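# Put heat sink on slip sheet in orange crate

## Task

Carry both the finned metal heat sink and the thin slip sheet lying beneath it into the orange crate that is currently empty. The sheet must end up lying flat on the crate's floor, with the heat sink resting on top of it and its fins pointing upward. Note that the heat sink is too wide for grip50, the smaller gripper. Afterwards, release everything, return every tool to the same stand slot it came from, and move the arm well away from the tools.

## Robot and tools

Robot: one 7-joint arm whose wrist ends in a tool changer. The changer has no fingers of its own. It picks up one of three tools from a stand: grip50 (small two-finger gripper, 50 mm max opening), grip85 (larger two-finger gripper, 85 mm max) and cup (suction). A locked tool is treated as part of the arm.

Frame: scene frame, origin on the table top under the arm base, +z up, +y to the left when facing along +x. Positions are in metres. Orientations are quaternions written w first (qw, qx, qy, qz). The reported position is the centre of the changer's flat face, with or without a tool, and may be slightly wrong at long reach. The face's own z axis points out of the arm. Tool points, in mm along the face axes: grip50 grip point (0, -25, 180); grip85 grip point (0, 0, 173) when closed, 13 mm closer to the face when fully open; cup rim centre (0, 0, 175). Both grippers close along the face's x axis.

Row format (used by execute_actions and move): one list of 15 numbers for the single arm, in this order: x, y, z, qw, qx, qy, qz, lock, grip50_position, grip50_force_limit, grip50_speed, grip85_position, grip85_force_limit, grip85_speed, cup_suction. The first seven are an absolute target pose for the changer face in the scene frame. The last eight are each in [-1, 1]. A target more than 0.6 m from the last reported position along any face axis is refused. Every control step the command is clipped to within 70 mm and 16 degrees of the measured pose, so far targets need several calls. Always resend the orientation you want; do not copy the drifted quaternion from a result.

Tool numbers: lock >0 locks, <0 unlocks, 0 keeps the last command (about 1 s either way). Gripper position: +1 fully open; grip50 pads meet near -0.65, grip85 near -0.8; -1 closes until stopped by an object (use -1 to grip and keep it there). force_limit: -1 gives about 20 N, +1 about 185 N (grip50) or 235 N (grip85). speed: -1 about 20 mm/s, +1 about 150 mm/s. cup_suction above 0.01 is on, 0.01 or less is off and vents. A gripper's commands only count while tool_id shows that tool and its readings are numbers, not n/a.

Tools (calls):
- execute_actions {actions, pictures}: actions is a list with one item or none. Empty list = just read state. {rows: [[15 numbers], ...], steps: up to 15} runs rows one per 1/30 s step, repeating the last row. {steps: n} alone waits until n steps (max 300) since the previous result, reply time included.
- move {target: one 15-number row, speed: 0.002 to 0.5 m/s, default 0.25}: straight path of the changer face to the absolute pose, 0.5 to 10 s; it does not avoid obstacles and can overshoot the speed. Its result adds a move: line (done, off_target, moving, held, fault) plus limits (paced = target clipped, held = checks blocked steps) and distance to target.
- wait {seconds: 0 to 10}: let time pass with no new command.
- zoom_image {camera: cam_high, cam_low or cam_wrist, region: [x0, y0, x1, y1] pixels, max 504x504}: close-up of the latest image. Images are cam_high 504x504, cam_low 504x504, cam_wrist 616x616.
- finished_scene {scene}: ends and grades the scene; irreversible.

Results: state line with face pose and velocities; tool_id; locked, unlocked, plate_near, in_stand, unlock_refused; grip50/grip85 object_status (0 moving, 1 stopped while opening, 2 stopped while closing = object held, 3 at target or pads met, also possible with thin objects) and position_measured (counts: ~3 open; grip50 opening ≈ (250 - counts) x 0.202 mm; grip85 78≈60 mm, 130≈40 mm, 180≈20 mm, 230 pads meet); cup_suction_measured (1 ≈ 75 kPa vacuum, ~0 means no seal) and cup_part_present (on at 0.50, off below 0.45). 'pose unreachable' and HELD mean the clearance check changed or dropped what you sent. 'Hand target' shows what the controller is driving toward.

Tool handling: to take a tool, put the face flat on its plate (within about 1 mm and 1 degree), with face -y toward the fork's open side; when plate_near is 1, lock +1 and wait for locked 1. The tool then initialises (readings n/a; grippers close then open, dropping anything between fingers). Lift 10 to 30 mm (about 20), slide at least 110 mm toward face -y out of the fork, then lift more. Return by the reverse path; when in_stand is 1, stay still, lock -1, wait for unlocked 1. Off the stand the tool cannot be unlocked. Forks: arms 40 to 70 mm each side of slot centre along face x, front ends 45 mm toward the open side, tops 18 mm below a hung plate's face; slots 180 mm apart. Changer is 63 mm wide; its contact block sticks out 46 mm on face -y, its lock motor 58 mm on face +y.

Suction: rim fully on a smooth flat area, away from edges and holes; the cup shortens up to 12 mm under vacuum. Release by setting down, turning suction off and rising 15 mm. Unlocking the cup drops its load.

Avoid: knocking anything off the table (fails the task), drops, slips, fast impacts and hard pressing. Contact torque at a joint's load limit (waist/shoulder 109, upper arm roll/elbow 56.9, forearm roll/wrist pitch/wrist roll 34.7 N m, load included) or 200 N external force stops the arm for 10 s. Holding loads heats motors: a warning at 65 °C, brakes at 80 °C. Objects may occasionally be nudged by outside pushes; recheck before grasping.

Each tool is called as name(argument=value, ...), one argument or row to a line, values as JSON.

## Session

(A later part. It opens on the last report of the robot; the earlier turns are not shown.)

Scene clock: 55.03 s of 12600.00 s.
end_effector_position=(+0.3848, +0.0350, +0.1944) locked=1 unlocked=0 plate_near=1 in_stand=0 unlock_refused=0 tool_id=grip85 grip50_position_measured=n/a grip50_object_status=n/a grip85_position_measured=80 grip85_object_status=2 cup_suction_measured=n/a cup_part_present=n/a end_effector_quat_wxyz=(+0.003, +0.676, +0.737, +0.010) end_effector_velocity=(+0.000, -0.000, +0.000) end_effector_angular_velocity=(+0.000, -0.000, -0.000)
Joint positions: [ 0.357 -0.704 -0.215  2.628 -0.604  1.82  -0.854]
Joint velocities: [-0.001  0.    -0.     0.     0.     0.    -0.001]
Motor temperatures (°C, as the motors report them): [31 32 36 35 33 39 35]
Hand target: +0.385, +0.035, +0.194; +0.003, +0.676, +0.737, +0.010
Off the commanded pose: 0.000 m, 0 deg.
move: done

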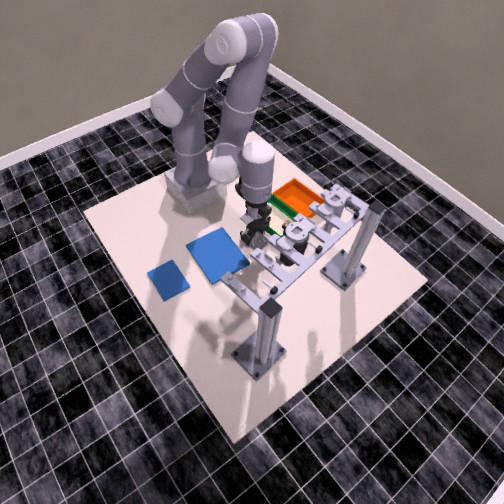

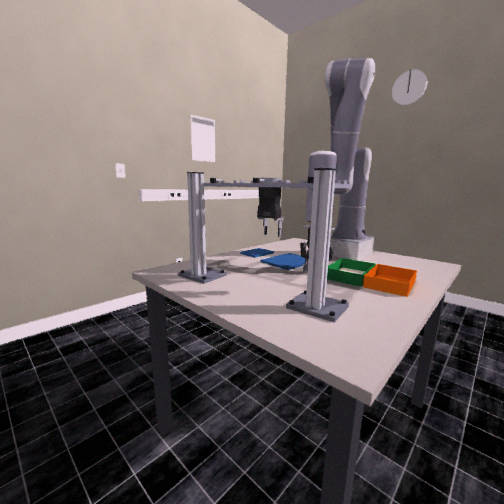

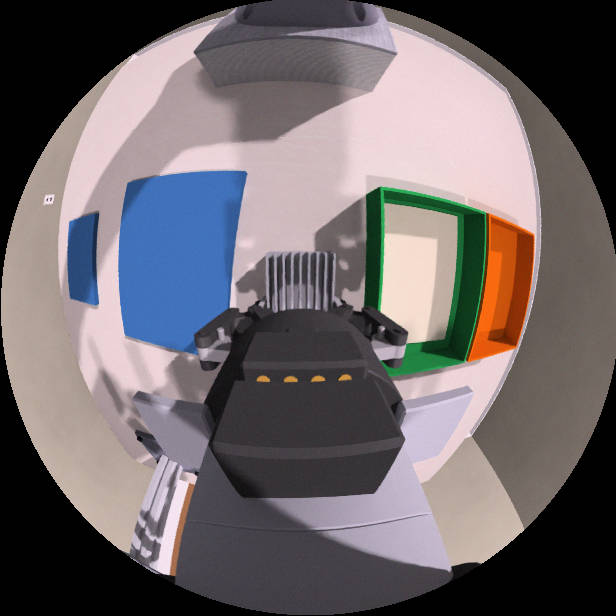

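move(
  target=[0.385,0.035,0.193,0.003,0.6756,0.7373,0.010,0,0,0,0,-1,-0.3,-0.6,0],
  speed=0.004,
)

move(
  target=[0.385,0.035,0.1915,0.003,0.6756,0.7373,0.010,0,0,0,0,-1,-0.3,-0.6,0],
  speed=0.004,
)

Scene clock: 56.37 s of 12600.00 s.
end_effector_position=(+0.3848, +0.0350, +0.1929) locked=1 unlocked=0 plate_near=1 in_stand=0 unlock_refused=0 tool_id=grip85 grip50_position_measured=n/a grip50_object_status=n/a grip85_position_measured=80 grip85_object_status=2 cup_suction_measured=n/a cup_part_present=n/a end_effector_quat_wxyz=(+0.003, +0.676, +0.737, +0.010) end_effector_velocity=(-0.000, +0.000, -0.000) end_effector_angular_velocity=(+0.000, +0.000, +0.000)
Joint positions: [ 0.36  -0.71  -0.218  2.627 -0.602  1.826 -0.854]
Joint velocities: [ 0. -0.  0. -0. -0.  0. -0.]
Motor temperatures (°C, as the motors report them): [31 32 36 35 33 39 35]
Hand target: +0.385, +0.035, +0.193; +0.003, +0.676, +0.737, +0.010
Off the commanded pose: 0.000 m, 0 deg.
move: done

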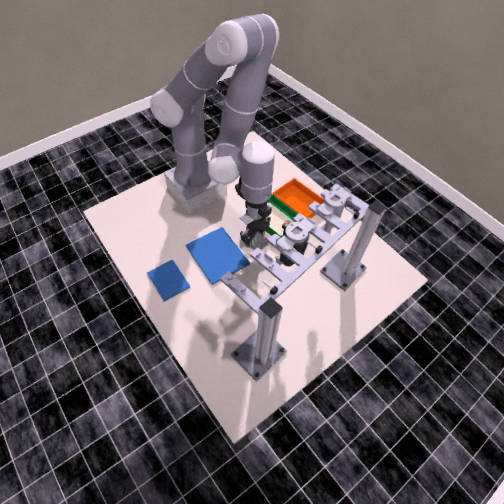

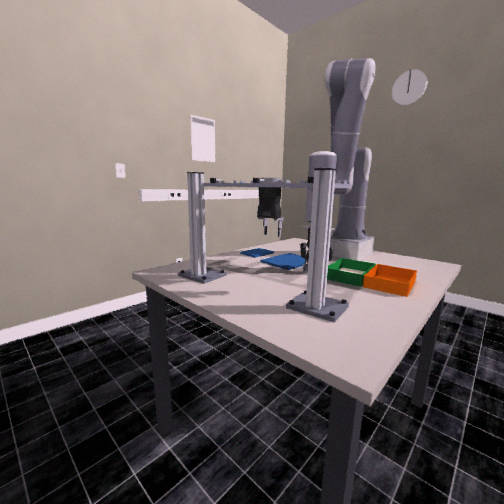

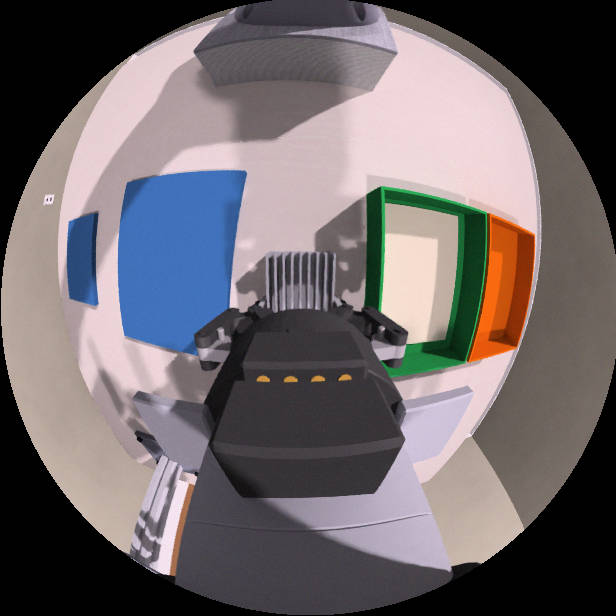

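Scene clock: 57.07 s of 12600.00 s.
end_effector_position=(+0.3847, +0.0350, +0.1920) locked=1 unlocked=0 plate_near=1 in_stand=0 unlock_refused=0 tool_id=grip85 grip50_position_measured=n/a grip50_object_status=n/a grip85_position_measured=80 grip85_object_status=2 cup_suction_measured=n/a cup_part_present=n/a end_effector_quat_wxyz=(+0.003, +0.676, +0.737, +0.010) end_effector_velocity=(+0.000, -0.000, +0.000) end_effector_angular_velocity=(-0.000, -0.000, -0.000)
Joint positions: [ 0.363 -0.715 -0.22   2.627 -0.599  1.831 -0.855]
Joint velocities: [ 0.  0. -0. -0.  0. -0. -0.]
Motor temperatures (°C, as the motors report them): [31 32 36 35 33 39 35]
Hand target: +0.385, +0.035, +0.191; +0.003, +0.676, +0.737, +0.010
Off the commanded pose: 0.001 m, 0 deg.
move: done

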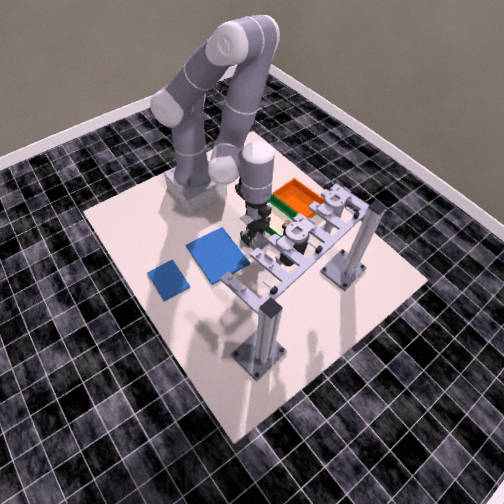

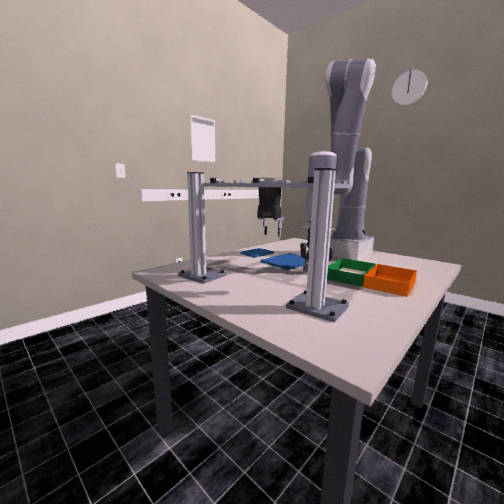

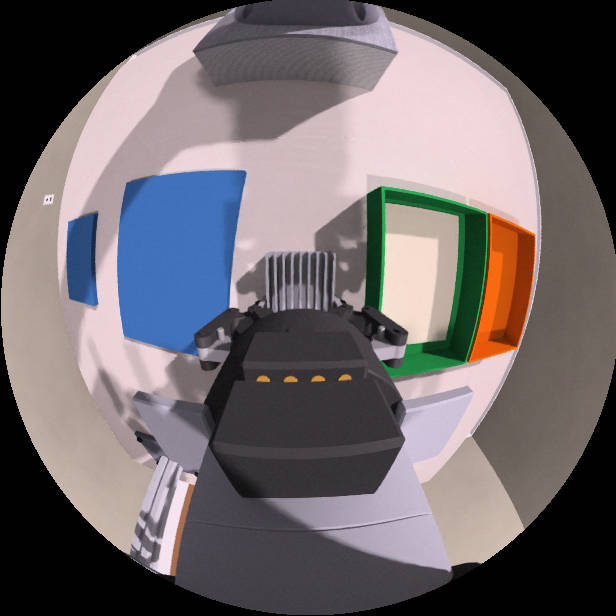

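Contact at 0.192. Release, lift, return grip85.

move(
  target=[0.385,0.035,0.1922,0.003,0.6756,0.7373,0.010,0,0,0,0,0.5,-0.3,0,0],
  speed=0.005,
)

move(
  target=[0.385,0.035,0.30,0.003,0.6756,0.7373,0.010,0,0,0,0,0.5,-0.3,0,0],
  speed=0.12,
)

move(
  target=[0.527,-0.212,0.386,0.003,0.6547,0.7559,0.010,0,0,0,0,0.5,-0.3,0,0],
  speed=0.2,
)

move(
  target=[0.6527,-0.194,0.386,0.003,0.6547,0.7559,0.010,0,0,0,0,0.5,-0.3,0,0],
  speed=0.06,
)

move(
  target=[0.6527,-0.194,0.368,0.003,0.6547,0.7559,0.010,0,0,0,0,0.5,-0.3,0,0],
  speed=0.02,
)

move(
  target=[0.6527,-0.194,0.365,0.003,0.6547,0.7559,0.010,0,0,0,0,0.5,-0.3,0,0],
  speed=0.005,
)

Scene clock: 58.97 s of 12600.00 s.
end_effector_position=(+0.3849, +0.0349, +0.1922) locked=1 unlocked=0 plate_near=1 in_stand=0 unlock_refused=0 tool_id=grip85 grip50_position_measured=n/a grip50_object_status=n/a grip85_position_measured=66 grip85_object_status=3 cup_suction_measured=n/a cup_part_present=n/a end_effector_quat_wxyz=(+0.003, +0.676, +0.737, +0.010) end_effector_velocity=(-0.000, +0.000, +0.000) end_effector_angular_velocity=(+0.000, -0.000, +0.001)
Joint positions: [ 0.362 -0.714 -0.219  2.626 -0.6    1.829 -0.855]
Joint velocities: [ 0. -0. -0.  0. -0.  0. -0.]
Motor temperatures (°C, as the motors report them): [31 32 36 35 33 39 35]
Hand target: +0.385, +0.035, +0.192; +0.003, +0.676, +0.737, +0.010
Off the commanded pose: 0.000 m, 0 deg.
move: done

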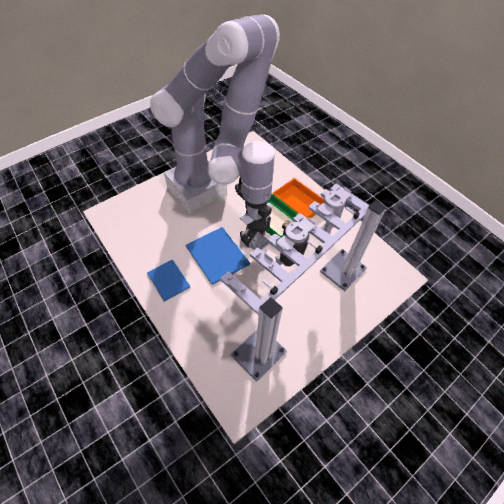

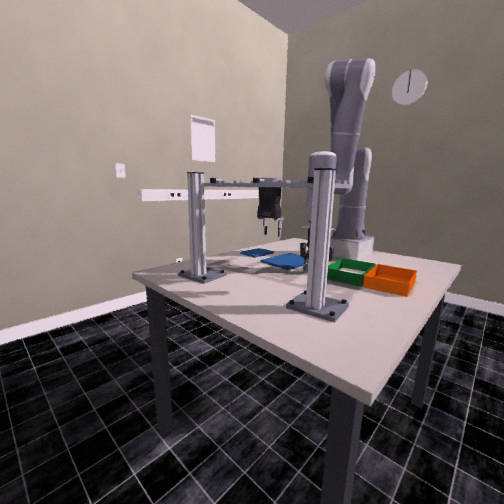

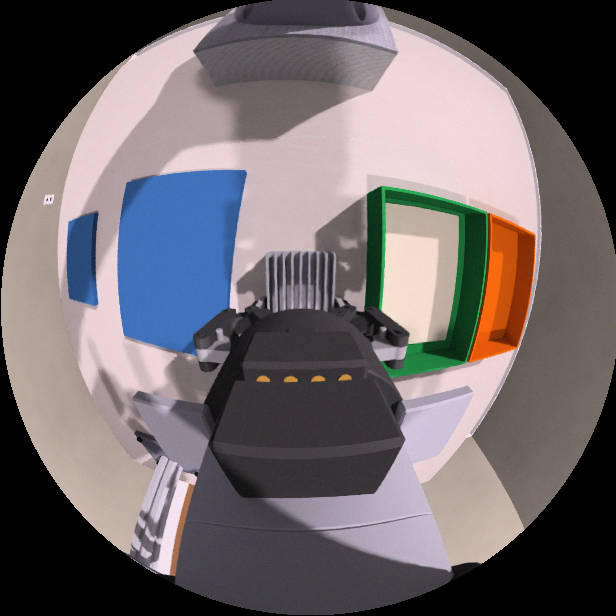

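Scene clock: 60.27 s of 12600.00 s.
end_effector_position=(+0.3847, +0.0345, +0.3005) locked=1 unlocked=0 plate_near=1 in_stand=0 unlock_refused=0 tool_id=grip85 grip50_position_measured=n/a grip50_object_status=n/a grip85_position_measured=66 grip85_object_status=3 cup_suction_measured=n/a cup_part_present=n/a end_effector_quat_wxyz=(+0.004, +0.676, +0.737, +0.010) end_effector_velocity=(+0.000, +0.001, -0.000) end_effector_angular_velocity=(+0.001, -0.000, +0.002)
Joint positions: [-0.099 -0.323  0.332  2.584 -0.444  1.326 -0.993]
Joint velocities: [ 0.001 -0.001 -0.    -0.    -0.001  0.001 -0.   ]
Motor temperatures (°C, as the motors report them): [31 32 36 35 33 39 35]
Hand target: +0.385, +0.035, +0.300; +0.004, +0.676, +0.737, +0.010
Off the commanded pose: 0.001 m, 0 deg.
move: done

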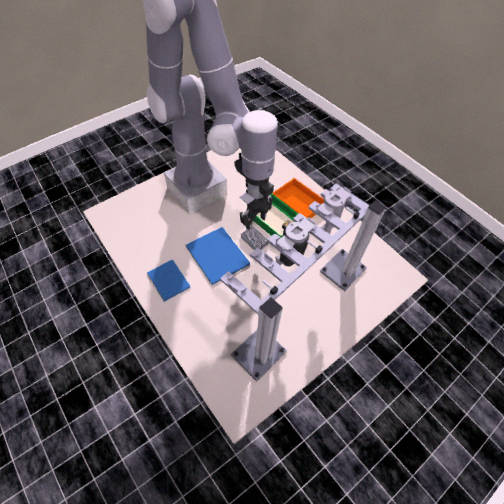

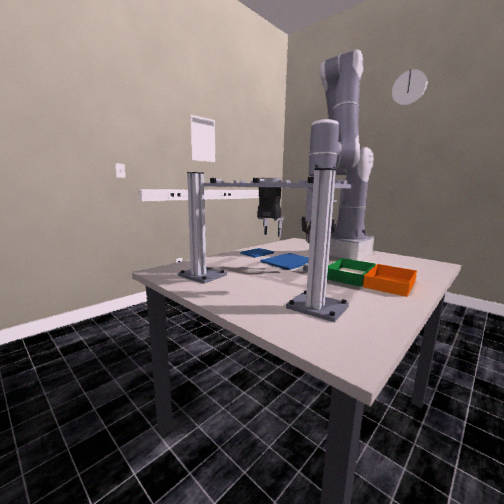

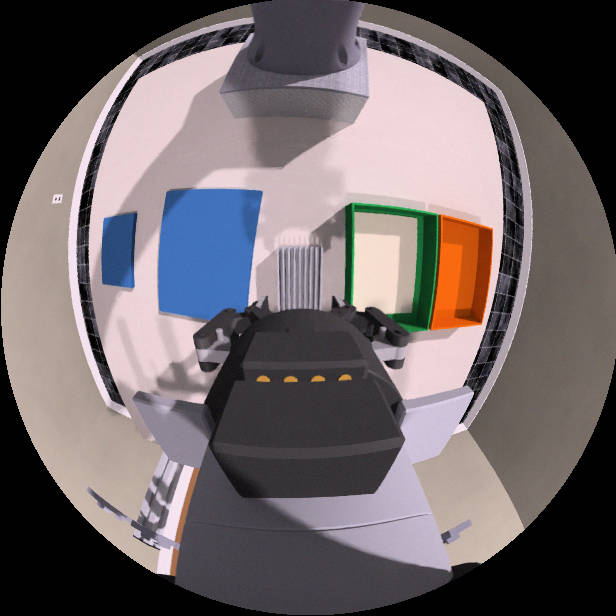

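Scene clock: 62.13 s of 12600.00 s.
end_effector_position=(+0.5274, -0.2123, +0.3868) locked=1 unlocked=0 plate_near=1 in_stand=0 unlock_refused=0 tool_id=grip85 grip50_position_measured=n/a grip50_object_status=n/a grip85_position_measured=66 grip85_object_status=3 cup_suction_measured=n/a cup_part_present=n/a end_effector_quat_wxyz=(+0.004, +0.655, +0.756, +0.009) end_effector_velocity=(+0.000, +0.000, +0.000) end_effector_angular_velocity=(+0.000, -0.001, +0.000)
Joint positions: [-0.533 -0.414  0.346  1.991 -0.188  0.83  -1.774]
Joint velocities: [ 0.    -0.    -0.    -0.     0.     0.001  0.   ]
Motor temperatures (°C, as the motors report them): [31 32 36 35 33 39 35]
Hand target: +0.527, -0.212, +0.387; +0.004, +0.655, +0.756, +0.009
Off the commanded pose: 0.001 m, 0 deg.
move: done

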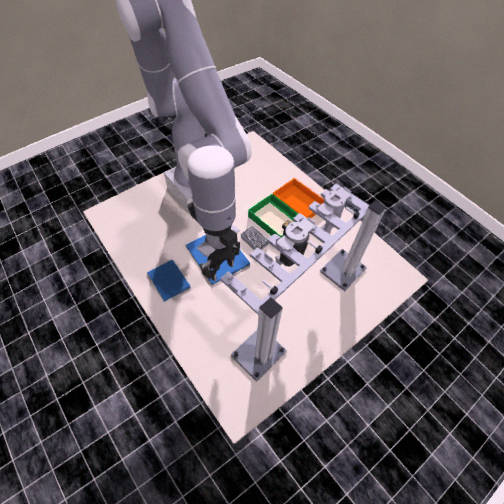

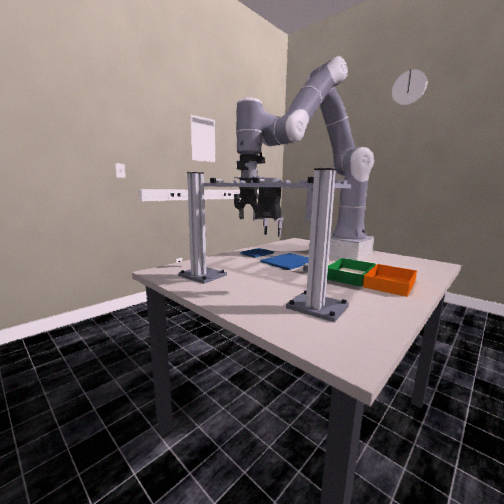

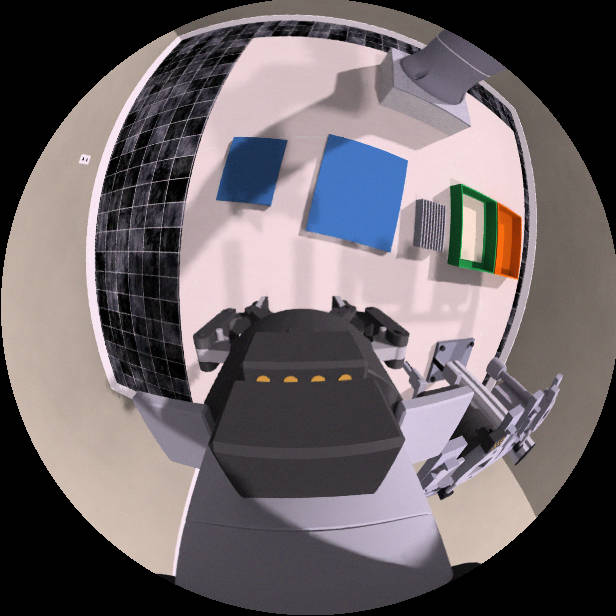

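Scene clock: 64.53 s of 12600.00 s.
end_effector_position=(+0.6526, -0.1935, +0.3865) locked=1 unlocked=0 plate_near=1 in_stand=0 unlock_refused=0 tool_id=grip85 grip50_position_measured=n/a grip50_object_status=n/a grip85_position_measured=66 grip85_object_status=3 cup_suction_measured=n/a cup_part_present=n/a end_effector_quat_wxyz=(+0.003, +0.655, +0.756, +0.011) end_effector_velocity=(-0.000, -0.000, +0.000) end_effector_angular_velocity=(-0.000, -0.001, -0.001)
Joint positions: [-0.41  -0.637  0.327  1.625 -0.231  0.677 -1.697]
Joint velocities: [-0.     0.001  0.     0.     0.     0.     0.   ]
Motor temperatures (°C, as the motors report them): [31 32 36 35 33 39 35]
Hand target: +0.653, -0.194, +0.386; +0.003, +0.655, +0.756, +0.011
Off the commanded pose: 0.001 m, 0 deg.
move: done

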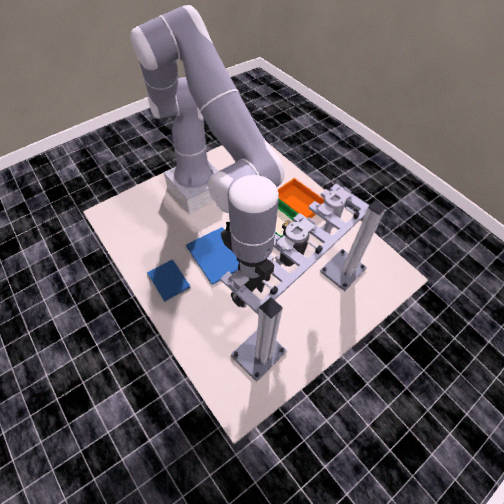

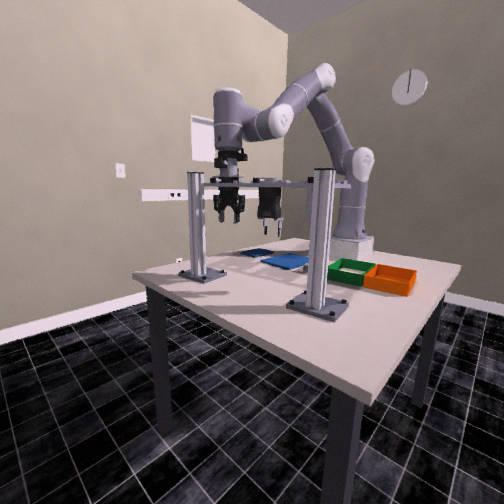

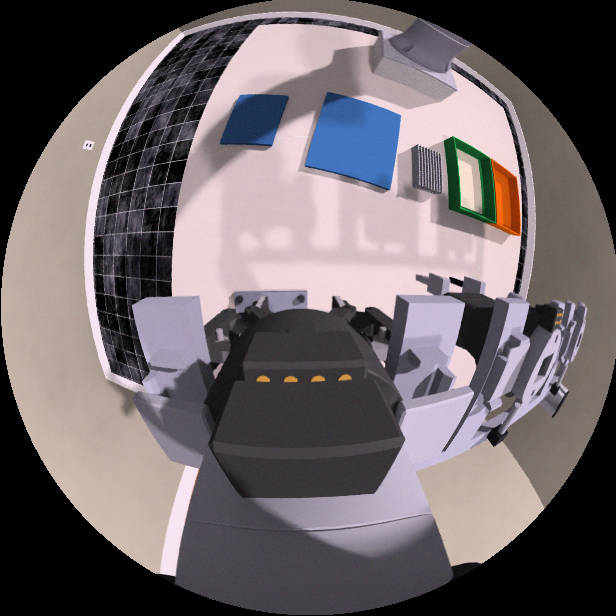

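Scene clock: 65.67 s of 12600.00 s.
end_effector_position=(+0.6526, -0.1941, +0.3678) locked=1 unlocked=0 plate_near=1 in_stand=1 unlock_refused=0 tool_id=grip85 grip50_position_measured=n/a grip50_object_status=n/a grip85_position_measured=66 grip85_object_status=3 cup_suction_measured=n/a cup_part_present=n/a end_effector_quat_wxyz=(+0.003, +0.655, +0.756, +0.010) end_effector_velocity=(-0.000, +0.000, -0.000) end_effector_angular_velocity=(+0.000, +0.000, -0.000)
Joint positions: [-0.405 -0.663  0.317  1.637 -0.241  0.715 -1.692]
Joint velocities: [ 0. -0.  0.  0.  0. -0.  0.]
Motor temperatures (°C, as the motors report them): [31 32 36 36 33 39 35]
Hand target: +0.653, -0.194, +0.368; +0.003, +0.655, +0.756, +0.010
Off the commanded pose: 0.000 m, 0 deg.
move: done

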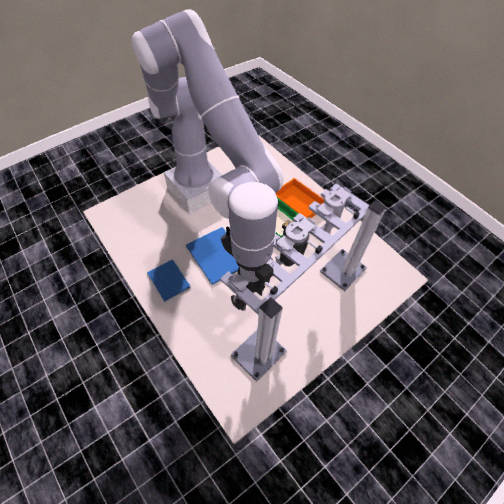

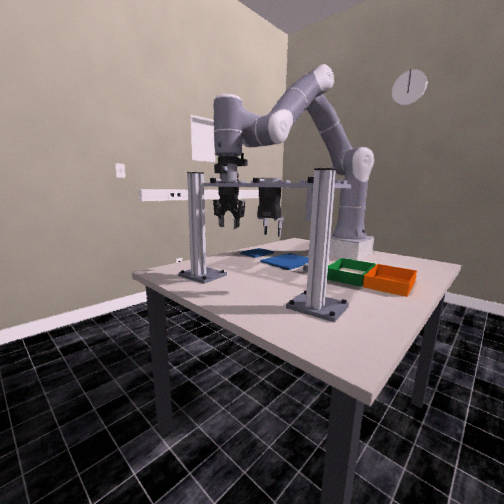

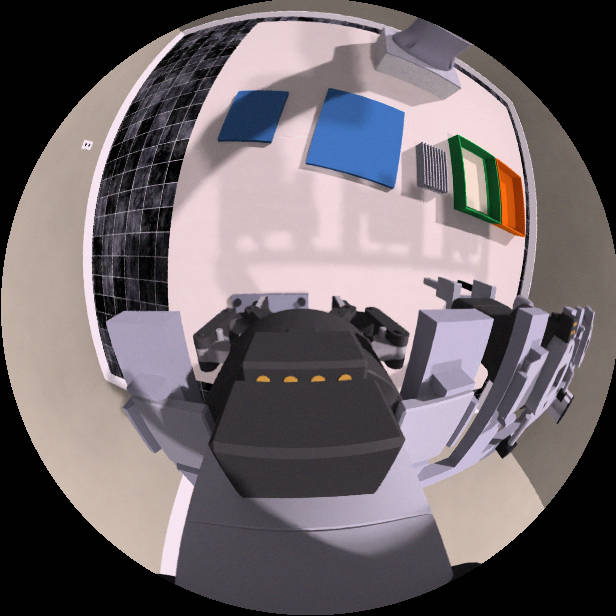

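Scene clock: 66.43 s of 12600.00 s.
end_effector_position=(+0.6527, -0.1941, +0.3658) locked=1 unlocked=0 plate_near=1 in_stand=1 unlock_refused=0 tool_id=grip85 grip50_position_measured=n/a grip50_object_status=n/a grip85_position_measured=66 grip85_object_status=3 cup_suction_measured=n/a cup_part_present=n/a end_effector_quat_wxyz=(+0.003, +0.655, +0.756, +0.010) end_effector_velocity=(-0.000, -0.000, -0.000) end_effector_angular_velocity=(+0.000, +0.001, -0.000)
Joint positions: [-0.405 -0.665  0.316  1.639 -0.243  0.721 -1.69 ]
Joint velocities: [-0.    -0.     0.     0.     0.    -0.001  0.   ]
Motor temperatures (°C, as the motors report them): [31 32 36 36 33 39 35]
Hand target: +0.653, -0.194, +0.365; +0.003, +0.655, +0.756, +0.010
Off the commanded pose: 0.001 m, 0 deg.
move: done

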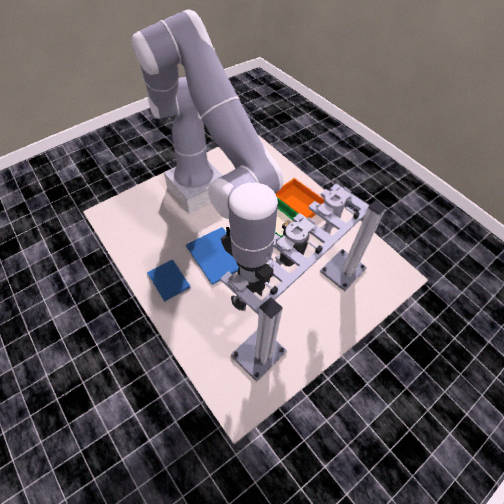

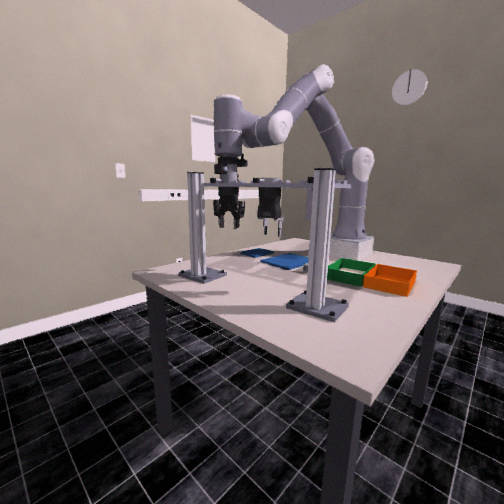

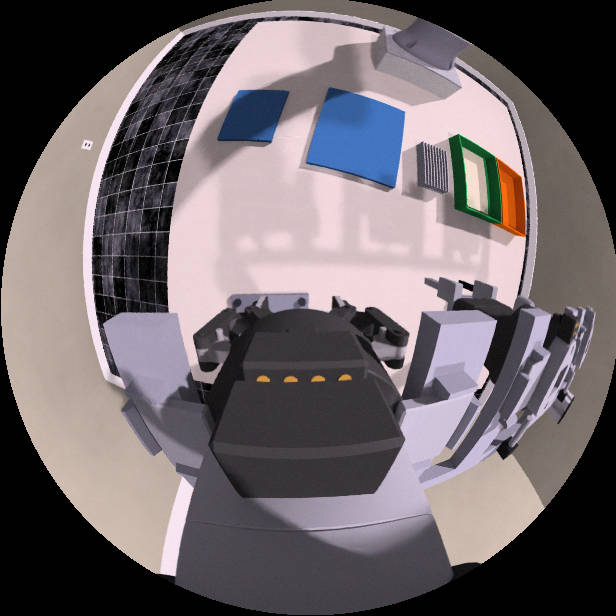

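execute_actions(
  actions=[
    {"rows":[[0.6527,-0.194,0.3657,0.003,0.6547,0.7559,0.010,-1,0,0,0,0.5,-0.3,0,0]],"steps":15},
  ],
  pictures=false,
)

execute_actions(
  actions=[
    {"rows":[[0.6527,-0.194,0.3657,0.003,0.6547,0.7559,0.010,-1,0,0,0,0.5,-0.3,0,0]],"steps":15},
  ],
  pictures=false,
)

execute_actions(
  actions=[
    {"rows":[[0.6527,-0.194,0.3657,0.003,0.6547,0.7559,0.010,-1,0,0,0,0.5,-0.3,0,0]],"steps":10},
  ],
  pictures=false,
)

move(
  target=[0.6527,-0.194,0.41,0.003,0.6547,0.7559,0.010,0,0,0,0,0,0,0,0],
  speed=0.08,
)

move(
  target=[0.6026,0.1628,0.41,0.003,0.6547,0.7559,0.010,0,0,0,0,0,0,0,0],
  speed=0.2,
)

move(
  target=[0.6026,0.1628,0.37,0.003,0.6547,0.7559,0.010,0,0,0,0,0,0,0,0],
  speed=0.04,
)

Scene clock: 68.10 s of 12600.00 s.
end_effector_position=(+0.6525, -0.1941, +0.3654) locked=0 unlocked=0 plate_near=1 in_stand=1 unlock_refused=0 tool_id=none grip50_position_measured=n/a grip50_object_status=n/a grip85_position_measured=n/a grip85_object_status=n/a cup_suction_measured=n/a cup_part_present=n/a end_effector_quat_wxyz=(+0.003, +0.655, +0.756, +0.010) end_effector_velocity=(-0.000, -0.000, -0.000) end_effector_angular_velocity=(+0.000, +0.000, -0.001)
Joint positions: [-0.405 -0.666  0.316  1.639 -0.243  0.72  -1.691]
Joint velocities: [-0. -0. -0.  0.  0. -0.  0.]
Motor temperatures (°C, as the motors report them): [31 32 36 36 33 39 35]
Hand target: +0.653, -0.194, +0.366; +0.003, +0.655, +0.756, +0.010
Off the commanded pose: 0.000 m, 0 deg.
Steps of this call (steps 1 to 35: nothing new was sent; steps 36 to 50: all 15 steps of this action). Readings (end_effector_position | what the end effector reports):
36: (+0.6525, -0.1941, +0.3656) | locked=1 unlocked=0 plate_near=1 in_stand=1 unlock_refused=0 tool_id=grip85 grip50_position_measured=n/a grip50_object_status=n/a grip85_position_measured=66 grip85_object_status=3 cup_suction_measured=n/a cup_part_present=n/a
37: (+0.6525, -0.1941, +0.3657) | locked=1 unlocked=0 plate_near=1 in_stand=1 unlock_refused=0 tool_id=grip85 grip50_position_measured=n/a grip50_object_status=n/a grip85_position_measured=66 grip85_object_status=3 cup_suction_measured=n/a cup_part_present=n/a
39: (+0.6525, -0.1941, +0.3656) | locked=1 unlocked=0 plate_near=1 in_stand=1 unlock_refused=0 tool_id=grip85 grip50_position_measured=n/a grip50_object_status=n/a grip85_position_measured=66 grip85_object_status=3 cup_suction_measured=n/a cup_part_present=n/a
43: (+0.6525, -0.1941, +0.3654) | locked=0 unlocked=0 plate_near=1 in_stand=1 unlock_refused=0 tool_id=none grip50_position_measured=n/a grip50_object_status=n/a grip85_position_measured=n/a grip85_object_status=n/a cup_suction_measured=n/a cup_part_present=n/a
50: the state above

Scene clock: 68.60 s of 12600.00 s.
end_effector_position=(+0.6525, -0.1941, +0.3654) locked=0 unlocked=1 plate_near=1 in_stand=1 unlock_refused=0 tool_id=none grip50_position_measured=n/a grip50_object_status=n/a grip85_position_measured=n/a grip85_object_status=n/a cup_suction_measured=n/a cup_part_present=n/a end_effector_quat_wxyz=(+0.003, +0.655, +0.756, +0.010) end_effector_velocity=(+0.000, +0.000, -0.000) end_effector_angular_velocity=(+0.000, -0.000, -0.000)
Joint positions: [-0.405 -0.666  0.316  1.639 -0.243  0.72  -1.691]
Joint velocities: [ 0. -0. -0.  0. -0.  0.  0.]
Motor temperatures (°C, as the motors report them): [31 32 36 36 33 39 35]
Hand target: +0.653, -0.194, +0.366; +0.003, +0.655, +0.756, +0.010
Off the commanded pose: 0.000 m, 0 deg.
Steps of this call (steps 1 to 15: all 15 steps of this action). Readings (end_effector_position | what the end effector reports):
1: (+0.6525, -0.1941, +0.3654) | locked=0 unlocked=0 plate_near=1 in_stand=1 unlock_refused=0 tool_id=none grip50_position_measured=n/a grip50_object_status=n/a grip85_position_measured=n/a grip85_object_status=n/a cup_suction_measured=n/a cup_part_present=n/a
2: (+0.6525, -0.1941, +0.3654) | locked=0 unlocked=0 plate_near=1 in_stand=1 unlock_refused=0 tool_id=none grip50_position_measured=n/a grip50_object_status=n/a grip85_position_measured=n/a grip85_object_status=n/a cup_suction_measured=n/a cup_part_present=n/a
4: (+0.6525, -0.1941, +0.3654) | locked=0 unlocked=0 plate_near=1 in_stand=1 unlock_refused=0 tool_id=none grip50_position_measured=n/a grip50_object_status=n/a grip85_position_measured=n/a grip85_object_status=n/a cup_suction_measured=n/a cup_part_present=n/a
8: (+0.6525, -0.1941, +0.3654) | locked=0 unlocked=0 plate_near=1 in_stand=1 unlock_refused=0 tool_id=none grip50_position_measured=n/a grip50_object_status=n/a grip85_position_measured=n/a grip85_object_status=n/a cup_suction_measured=n/a cup_part_present=n/a
15: the state above

Scene clock: 68.93 s of 12600.00 s.
end_effector_position=(+0.6525, -0.1941, +0.3654) locked=0 unlocked=1 plate_near=1 in_stand=1 unlock_refused=0 tool_id=none grip50_position_measured=n/a grip50_object_status=n/a grip85_position_measured=n/a grip85_object_status=n/a cup_suction_measured=n/a cup_part_present=n/a end_effector_quat_wxyz=(+0.003, +0.655, +0.756, +0.010) end_effector_velocity=(+0.000, +0.000, +0.000) end_effector_angular_velocity=(-0.000, -0.000, +0.001)
Joint positions: [-0.405 -0.666  0.316  1.639 -0.243  0.72  -1.691]
Joint velocities: [ 0.  0.  0. -0. -0.  0. -0.]
Motor temperatures (°C, as the motors report them): [31 32 36 36 33 39 35]
Hand target: +0.653, -0.194, +0.366; +0.003, +0.655, +0.756, +0.010
Off the commanded pose: 0.000 m, 0 deg.
Steps of this call (steps 1 to 10: all 10 steps of this action). Readings (end_effector_position | what the end effector reports):
1: (+0.6525, -0.1941, +0.3654) | locked=0 unlocked=1 plate_near=1 in_stand=1 unlock_refused=0 tool_id=none grip50_position_measured=n/a grip50_object_status=n/a grip85_position_measured=n/a grip85_object_status=n/a cup_suction_measured=n/a cup_part_present=n/a
2: (+0.6525, -0.1941, +0.3654) | locked=0 unlocked=1 plate_near=1 in_stand=1 unlock_refused=0 tool_id=none grip50_position_measured=n/a grip50_object_status=n/a grip85_position_measured=n/a grip85_object_status=n/a cup_suction_measured=n/a cup_part_present=n/a
4: (+0.6525, -0.1941, +0.3654) | locked=0 unlocked=1 plate_near=1 in_stand=1 unlock_refused=0 tool_id=none grip50_position_measured=n/a grip50_object_status=n/a grip85_position_measured=n/a grip85_object_status=n/a cup_suction_measured=n/a cup_part_present=n/a
8: (+0.6525, -0.1941, +0.3654) | locked=0 unlocked=1 plate_near=1 in_stand=1 unlock_refused=0 tool_id=none grip50_position_measured=n/a grip50_object_status=n/a grip85_position_measured=n/a grip85_object_status=n/a cup_suction_measured=n/a cup_part_present=n/a
10: the state above

Scene clock: 70.00 s of 12600.00 s.
end_effector_position=(+0.6526, -0.1939, +0.4102) locked=0 unlocked=1 plate_near=0 in_stand=0 unlock_refused=0 tool_id=none grip50_position_measured=n/a grip50_object_status=n/a grip85_position_measured=n/a grip85_object_status=n/a cup_suction_measured=n/a cup_part_present=n/a end_effector_quat_wxyz=(+0.003, +0.655, +0.756, +0.010) end_effector_velocity=(-0.000, -0.000, -0.000) end_effector_angular_velocity=(+0.000, +0.000, -0.001)
Joint positions: [-0.416 -0.606  0.337  1.605 -0.221  0.627 -1.704]
Joint velocities: [-0.    -0.    -0.     0.     0.    -0.     0.001]
Motor temperatures (°C, as the motors report them): [31 32 36 36 33 39 35]
Hand target: +0.653, -0.194, +0.410; +0.003, +0.655, +0.756, +0.010
Off the commanded pose: 0.000 m, 0 deg.
move: done

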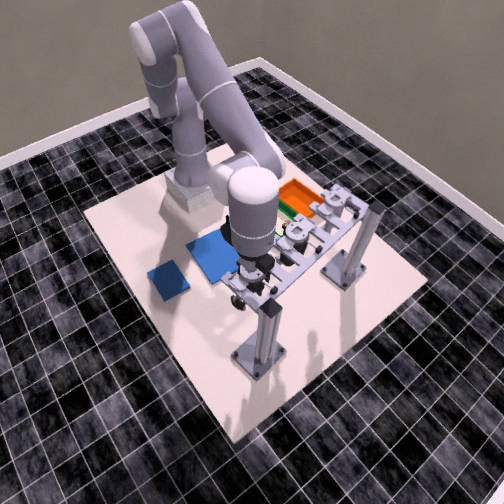

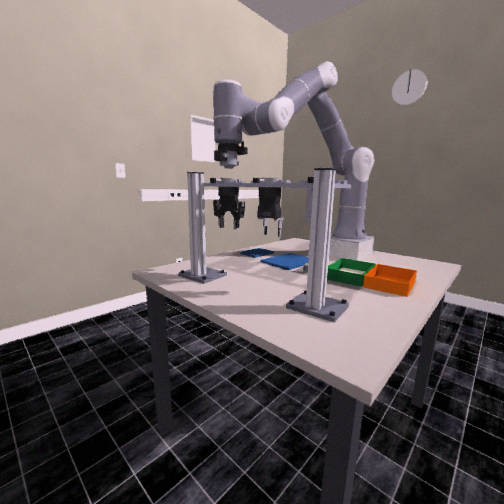

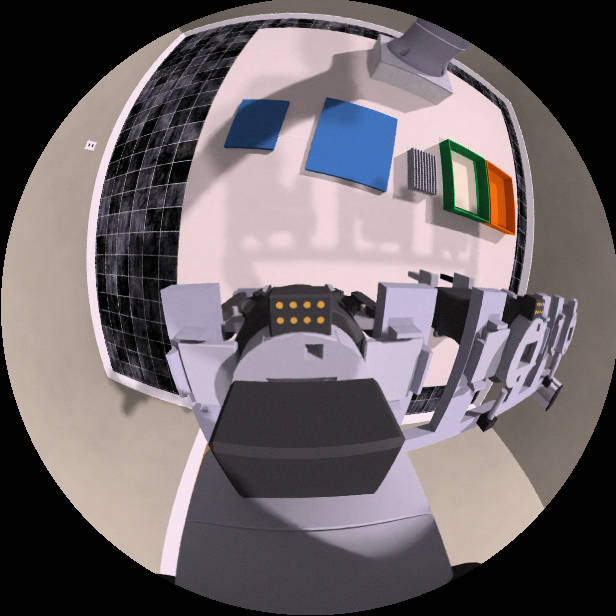

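Scene clock: 72.20 s of 12600.00 s.
end_effector_position=(+0.6013, +0.1634, +0.4098) locked=0 unlocked=1 plate_near=0 in_stand=0 unlock_refused=0 tool_id=none grip50_position_measured=n/a grip50_object_status=n/a grip85_position_measured=n/a grip85_object_status=n/a cup_suction_measured=n/a cup_part_present=n/a end_effector_quat_wxyz=(+0.001, +0.655, +0.756, +0.011) end_effector_velocity=(-0.000, +0.000, -0.000) end_effector_angular_velocity=(-0.000, +0.000, +0.000)
Joint positions: [ 0.028 -0.515  0.453  1.8   -0.287  0.707 -1.083]
Joint velocities: [ 0. -0.  0.  0. -0. -0. -0.]
Motor temperatures (°C, as the motors report them): [31 32 36 36 33 39 35]
Hand target: +0.601, +0.163, +0.410; +0.001, +0.655, +0.756, +0.011
Off the commanded pose: 0.001 m, 0 deg.
move: done

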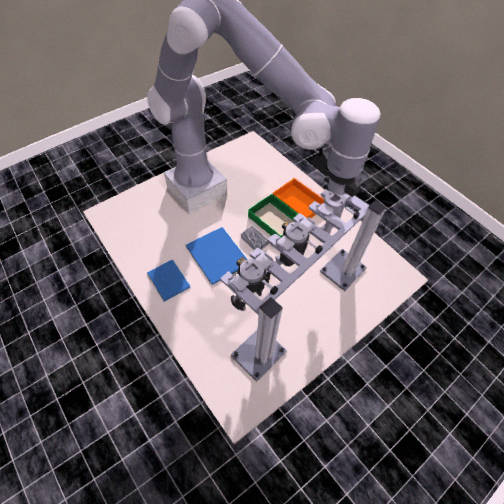

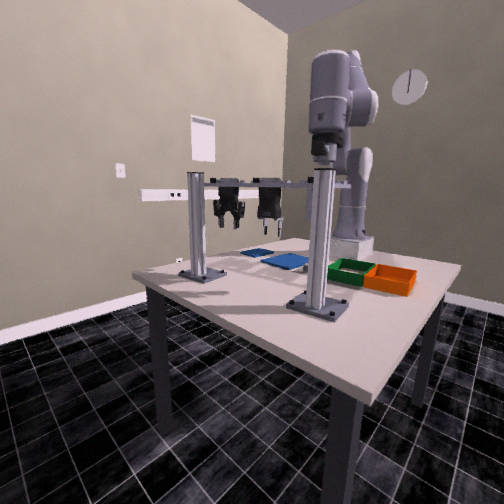

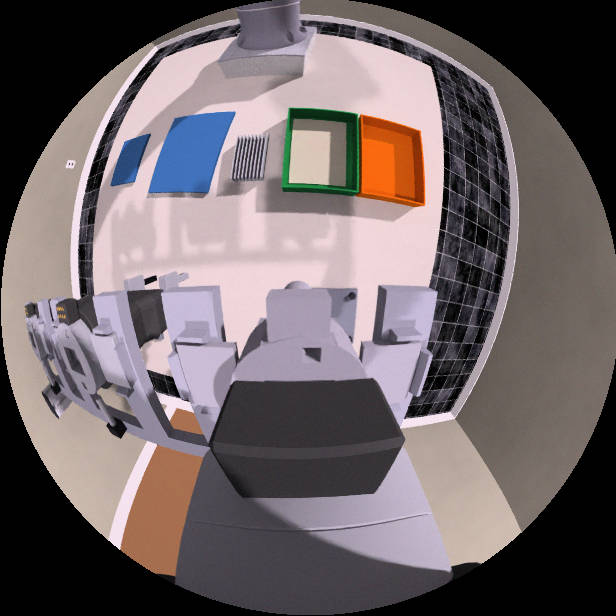

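Scene clock: 73.43 s of 12600.00 s.
end_effector_position=(+0.6027, +0.1628, +0.3698) locked=0 unlocked=1 plate_near=0 in_stand=0 unlock_refused=0 tool_id=none grip50_position_measured=n/a grip50_object_status=n/a grip85_position_measured=n/a grip85_object_status=n/a cup_suction_measured=n/a cup_part_present=n/a end_effector_quat_wxyz=(+0.003, +0.655, +0.756, +0.010) end_effector_velocity=(+0.000, +0.000, +0.000) end_effector_angular_velocity=(+0.000, -0.001, -0.000)
Joint positions: [ 0.046 -0.575  0.421  1.833 -0.328  0.797 -1.057]
Joint velocities: [ 0.  0.  0. -0. -0.  0.  0.]
Motor temperatures (°C, as the motors report them): [31 32 36 36 33 39 35]
Hand target: +0.603, +0.163, +0.370; +0.003, +0.655, +0.756, +0.010
Off the commanded pose: 0.000 m, 0 deg.
move: done

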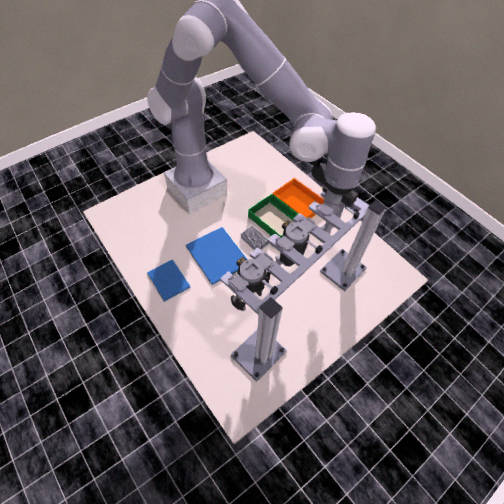

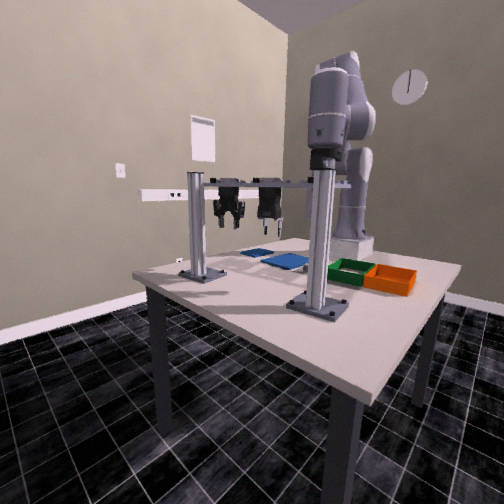

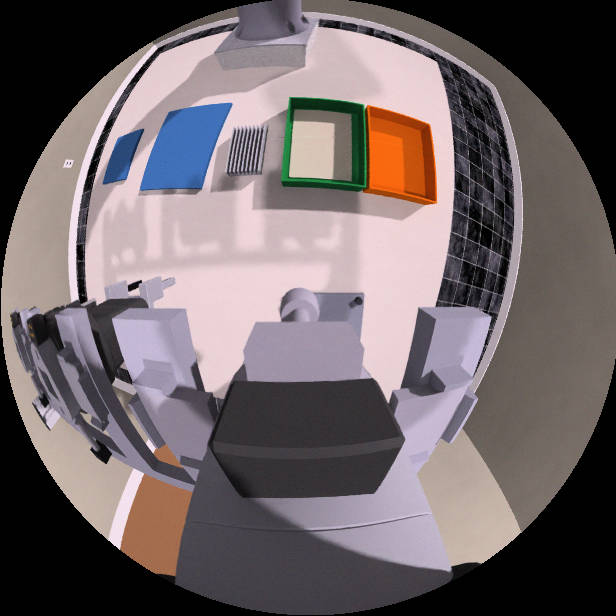

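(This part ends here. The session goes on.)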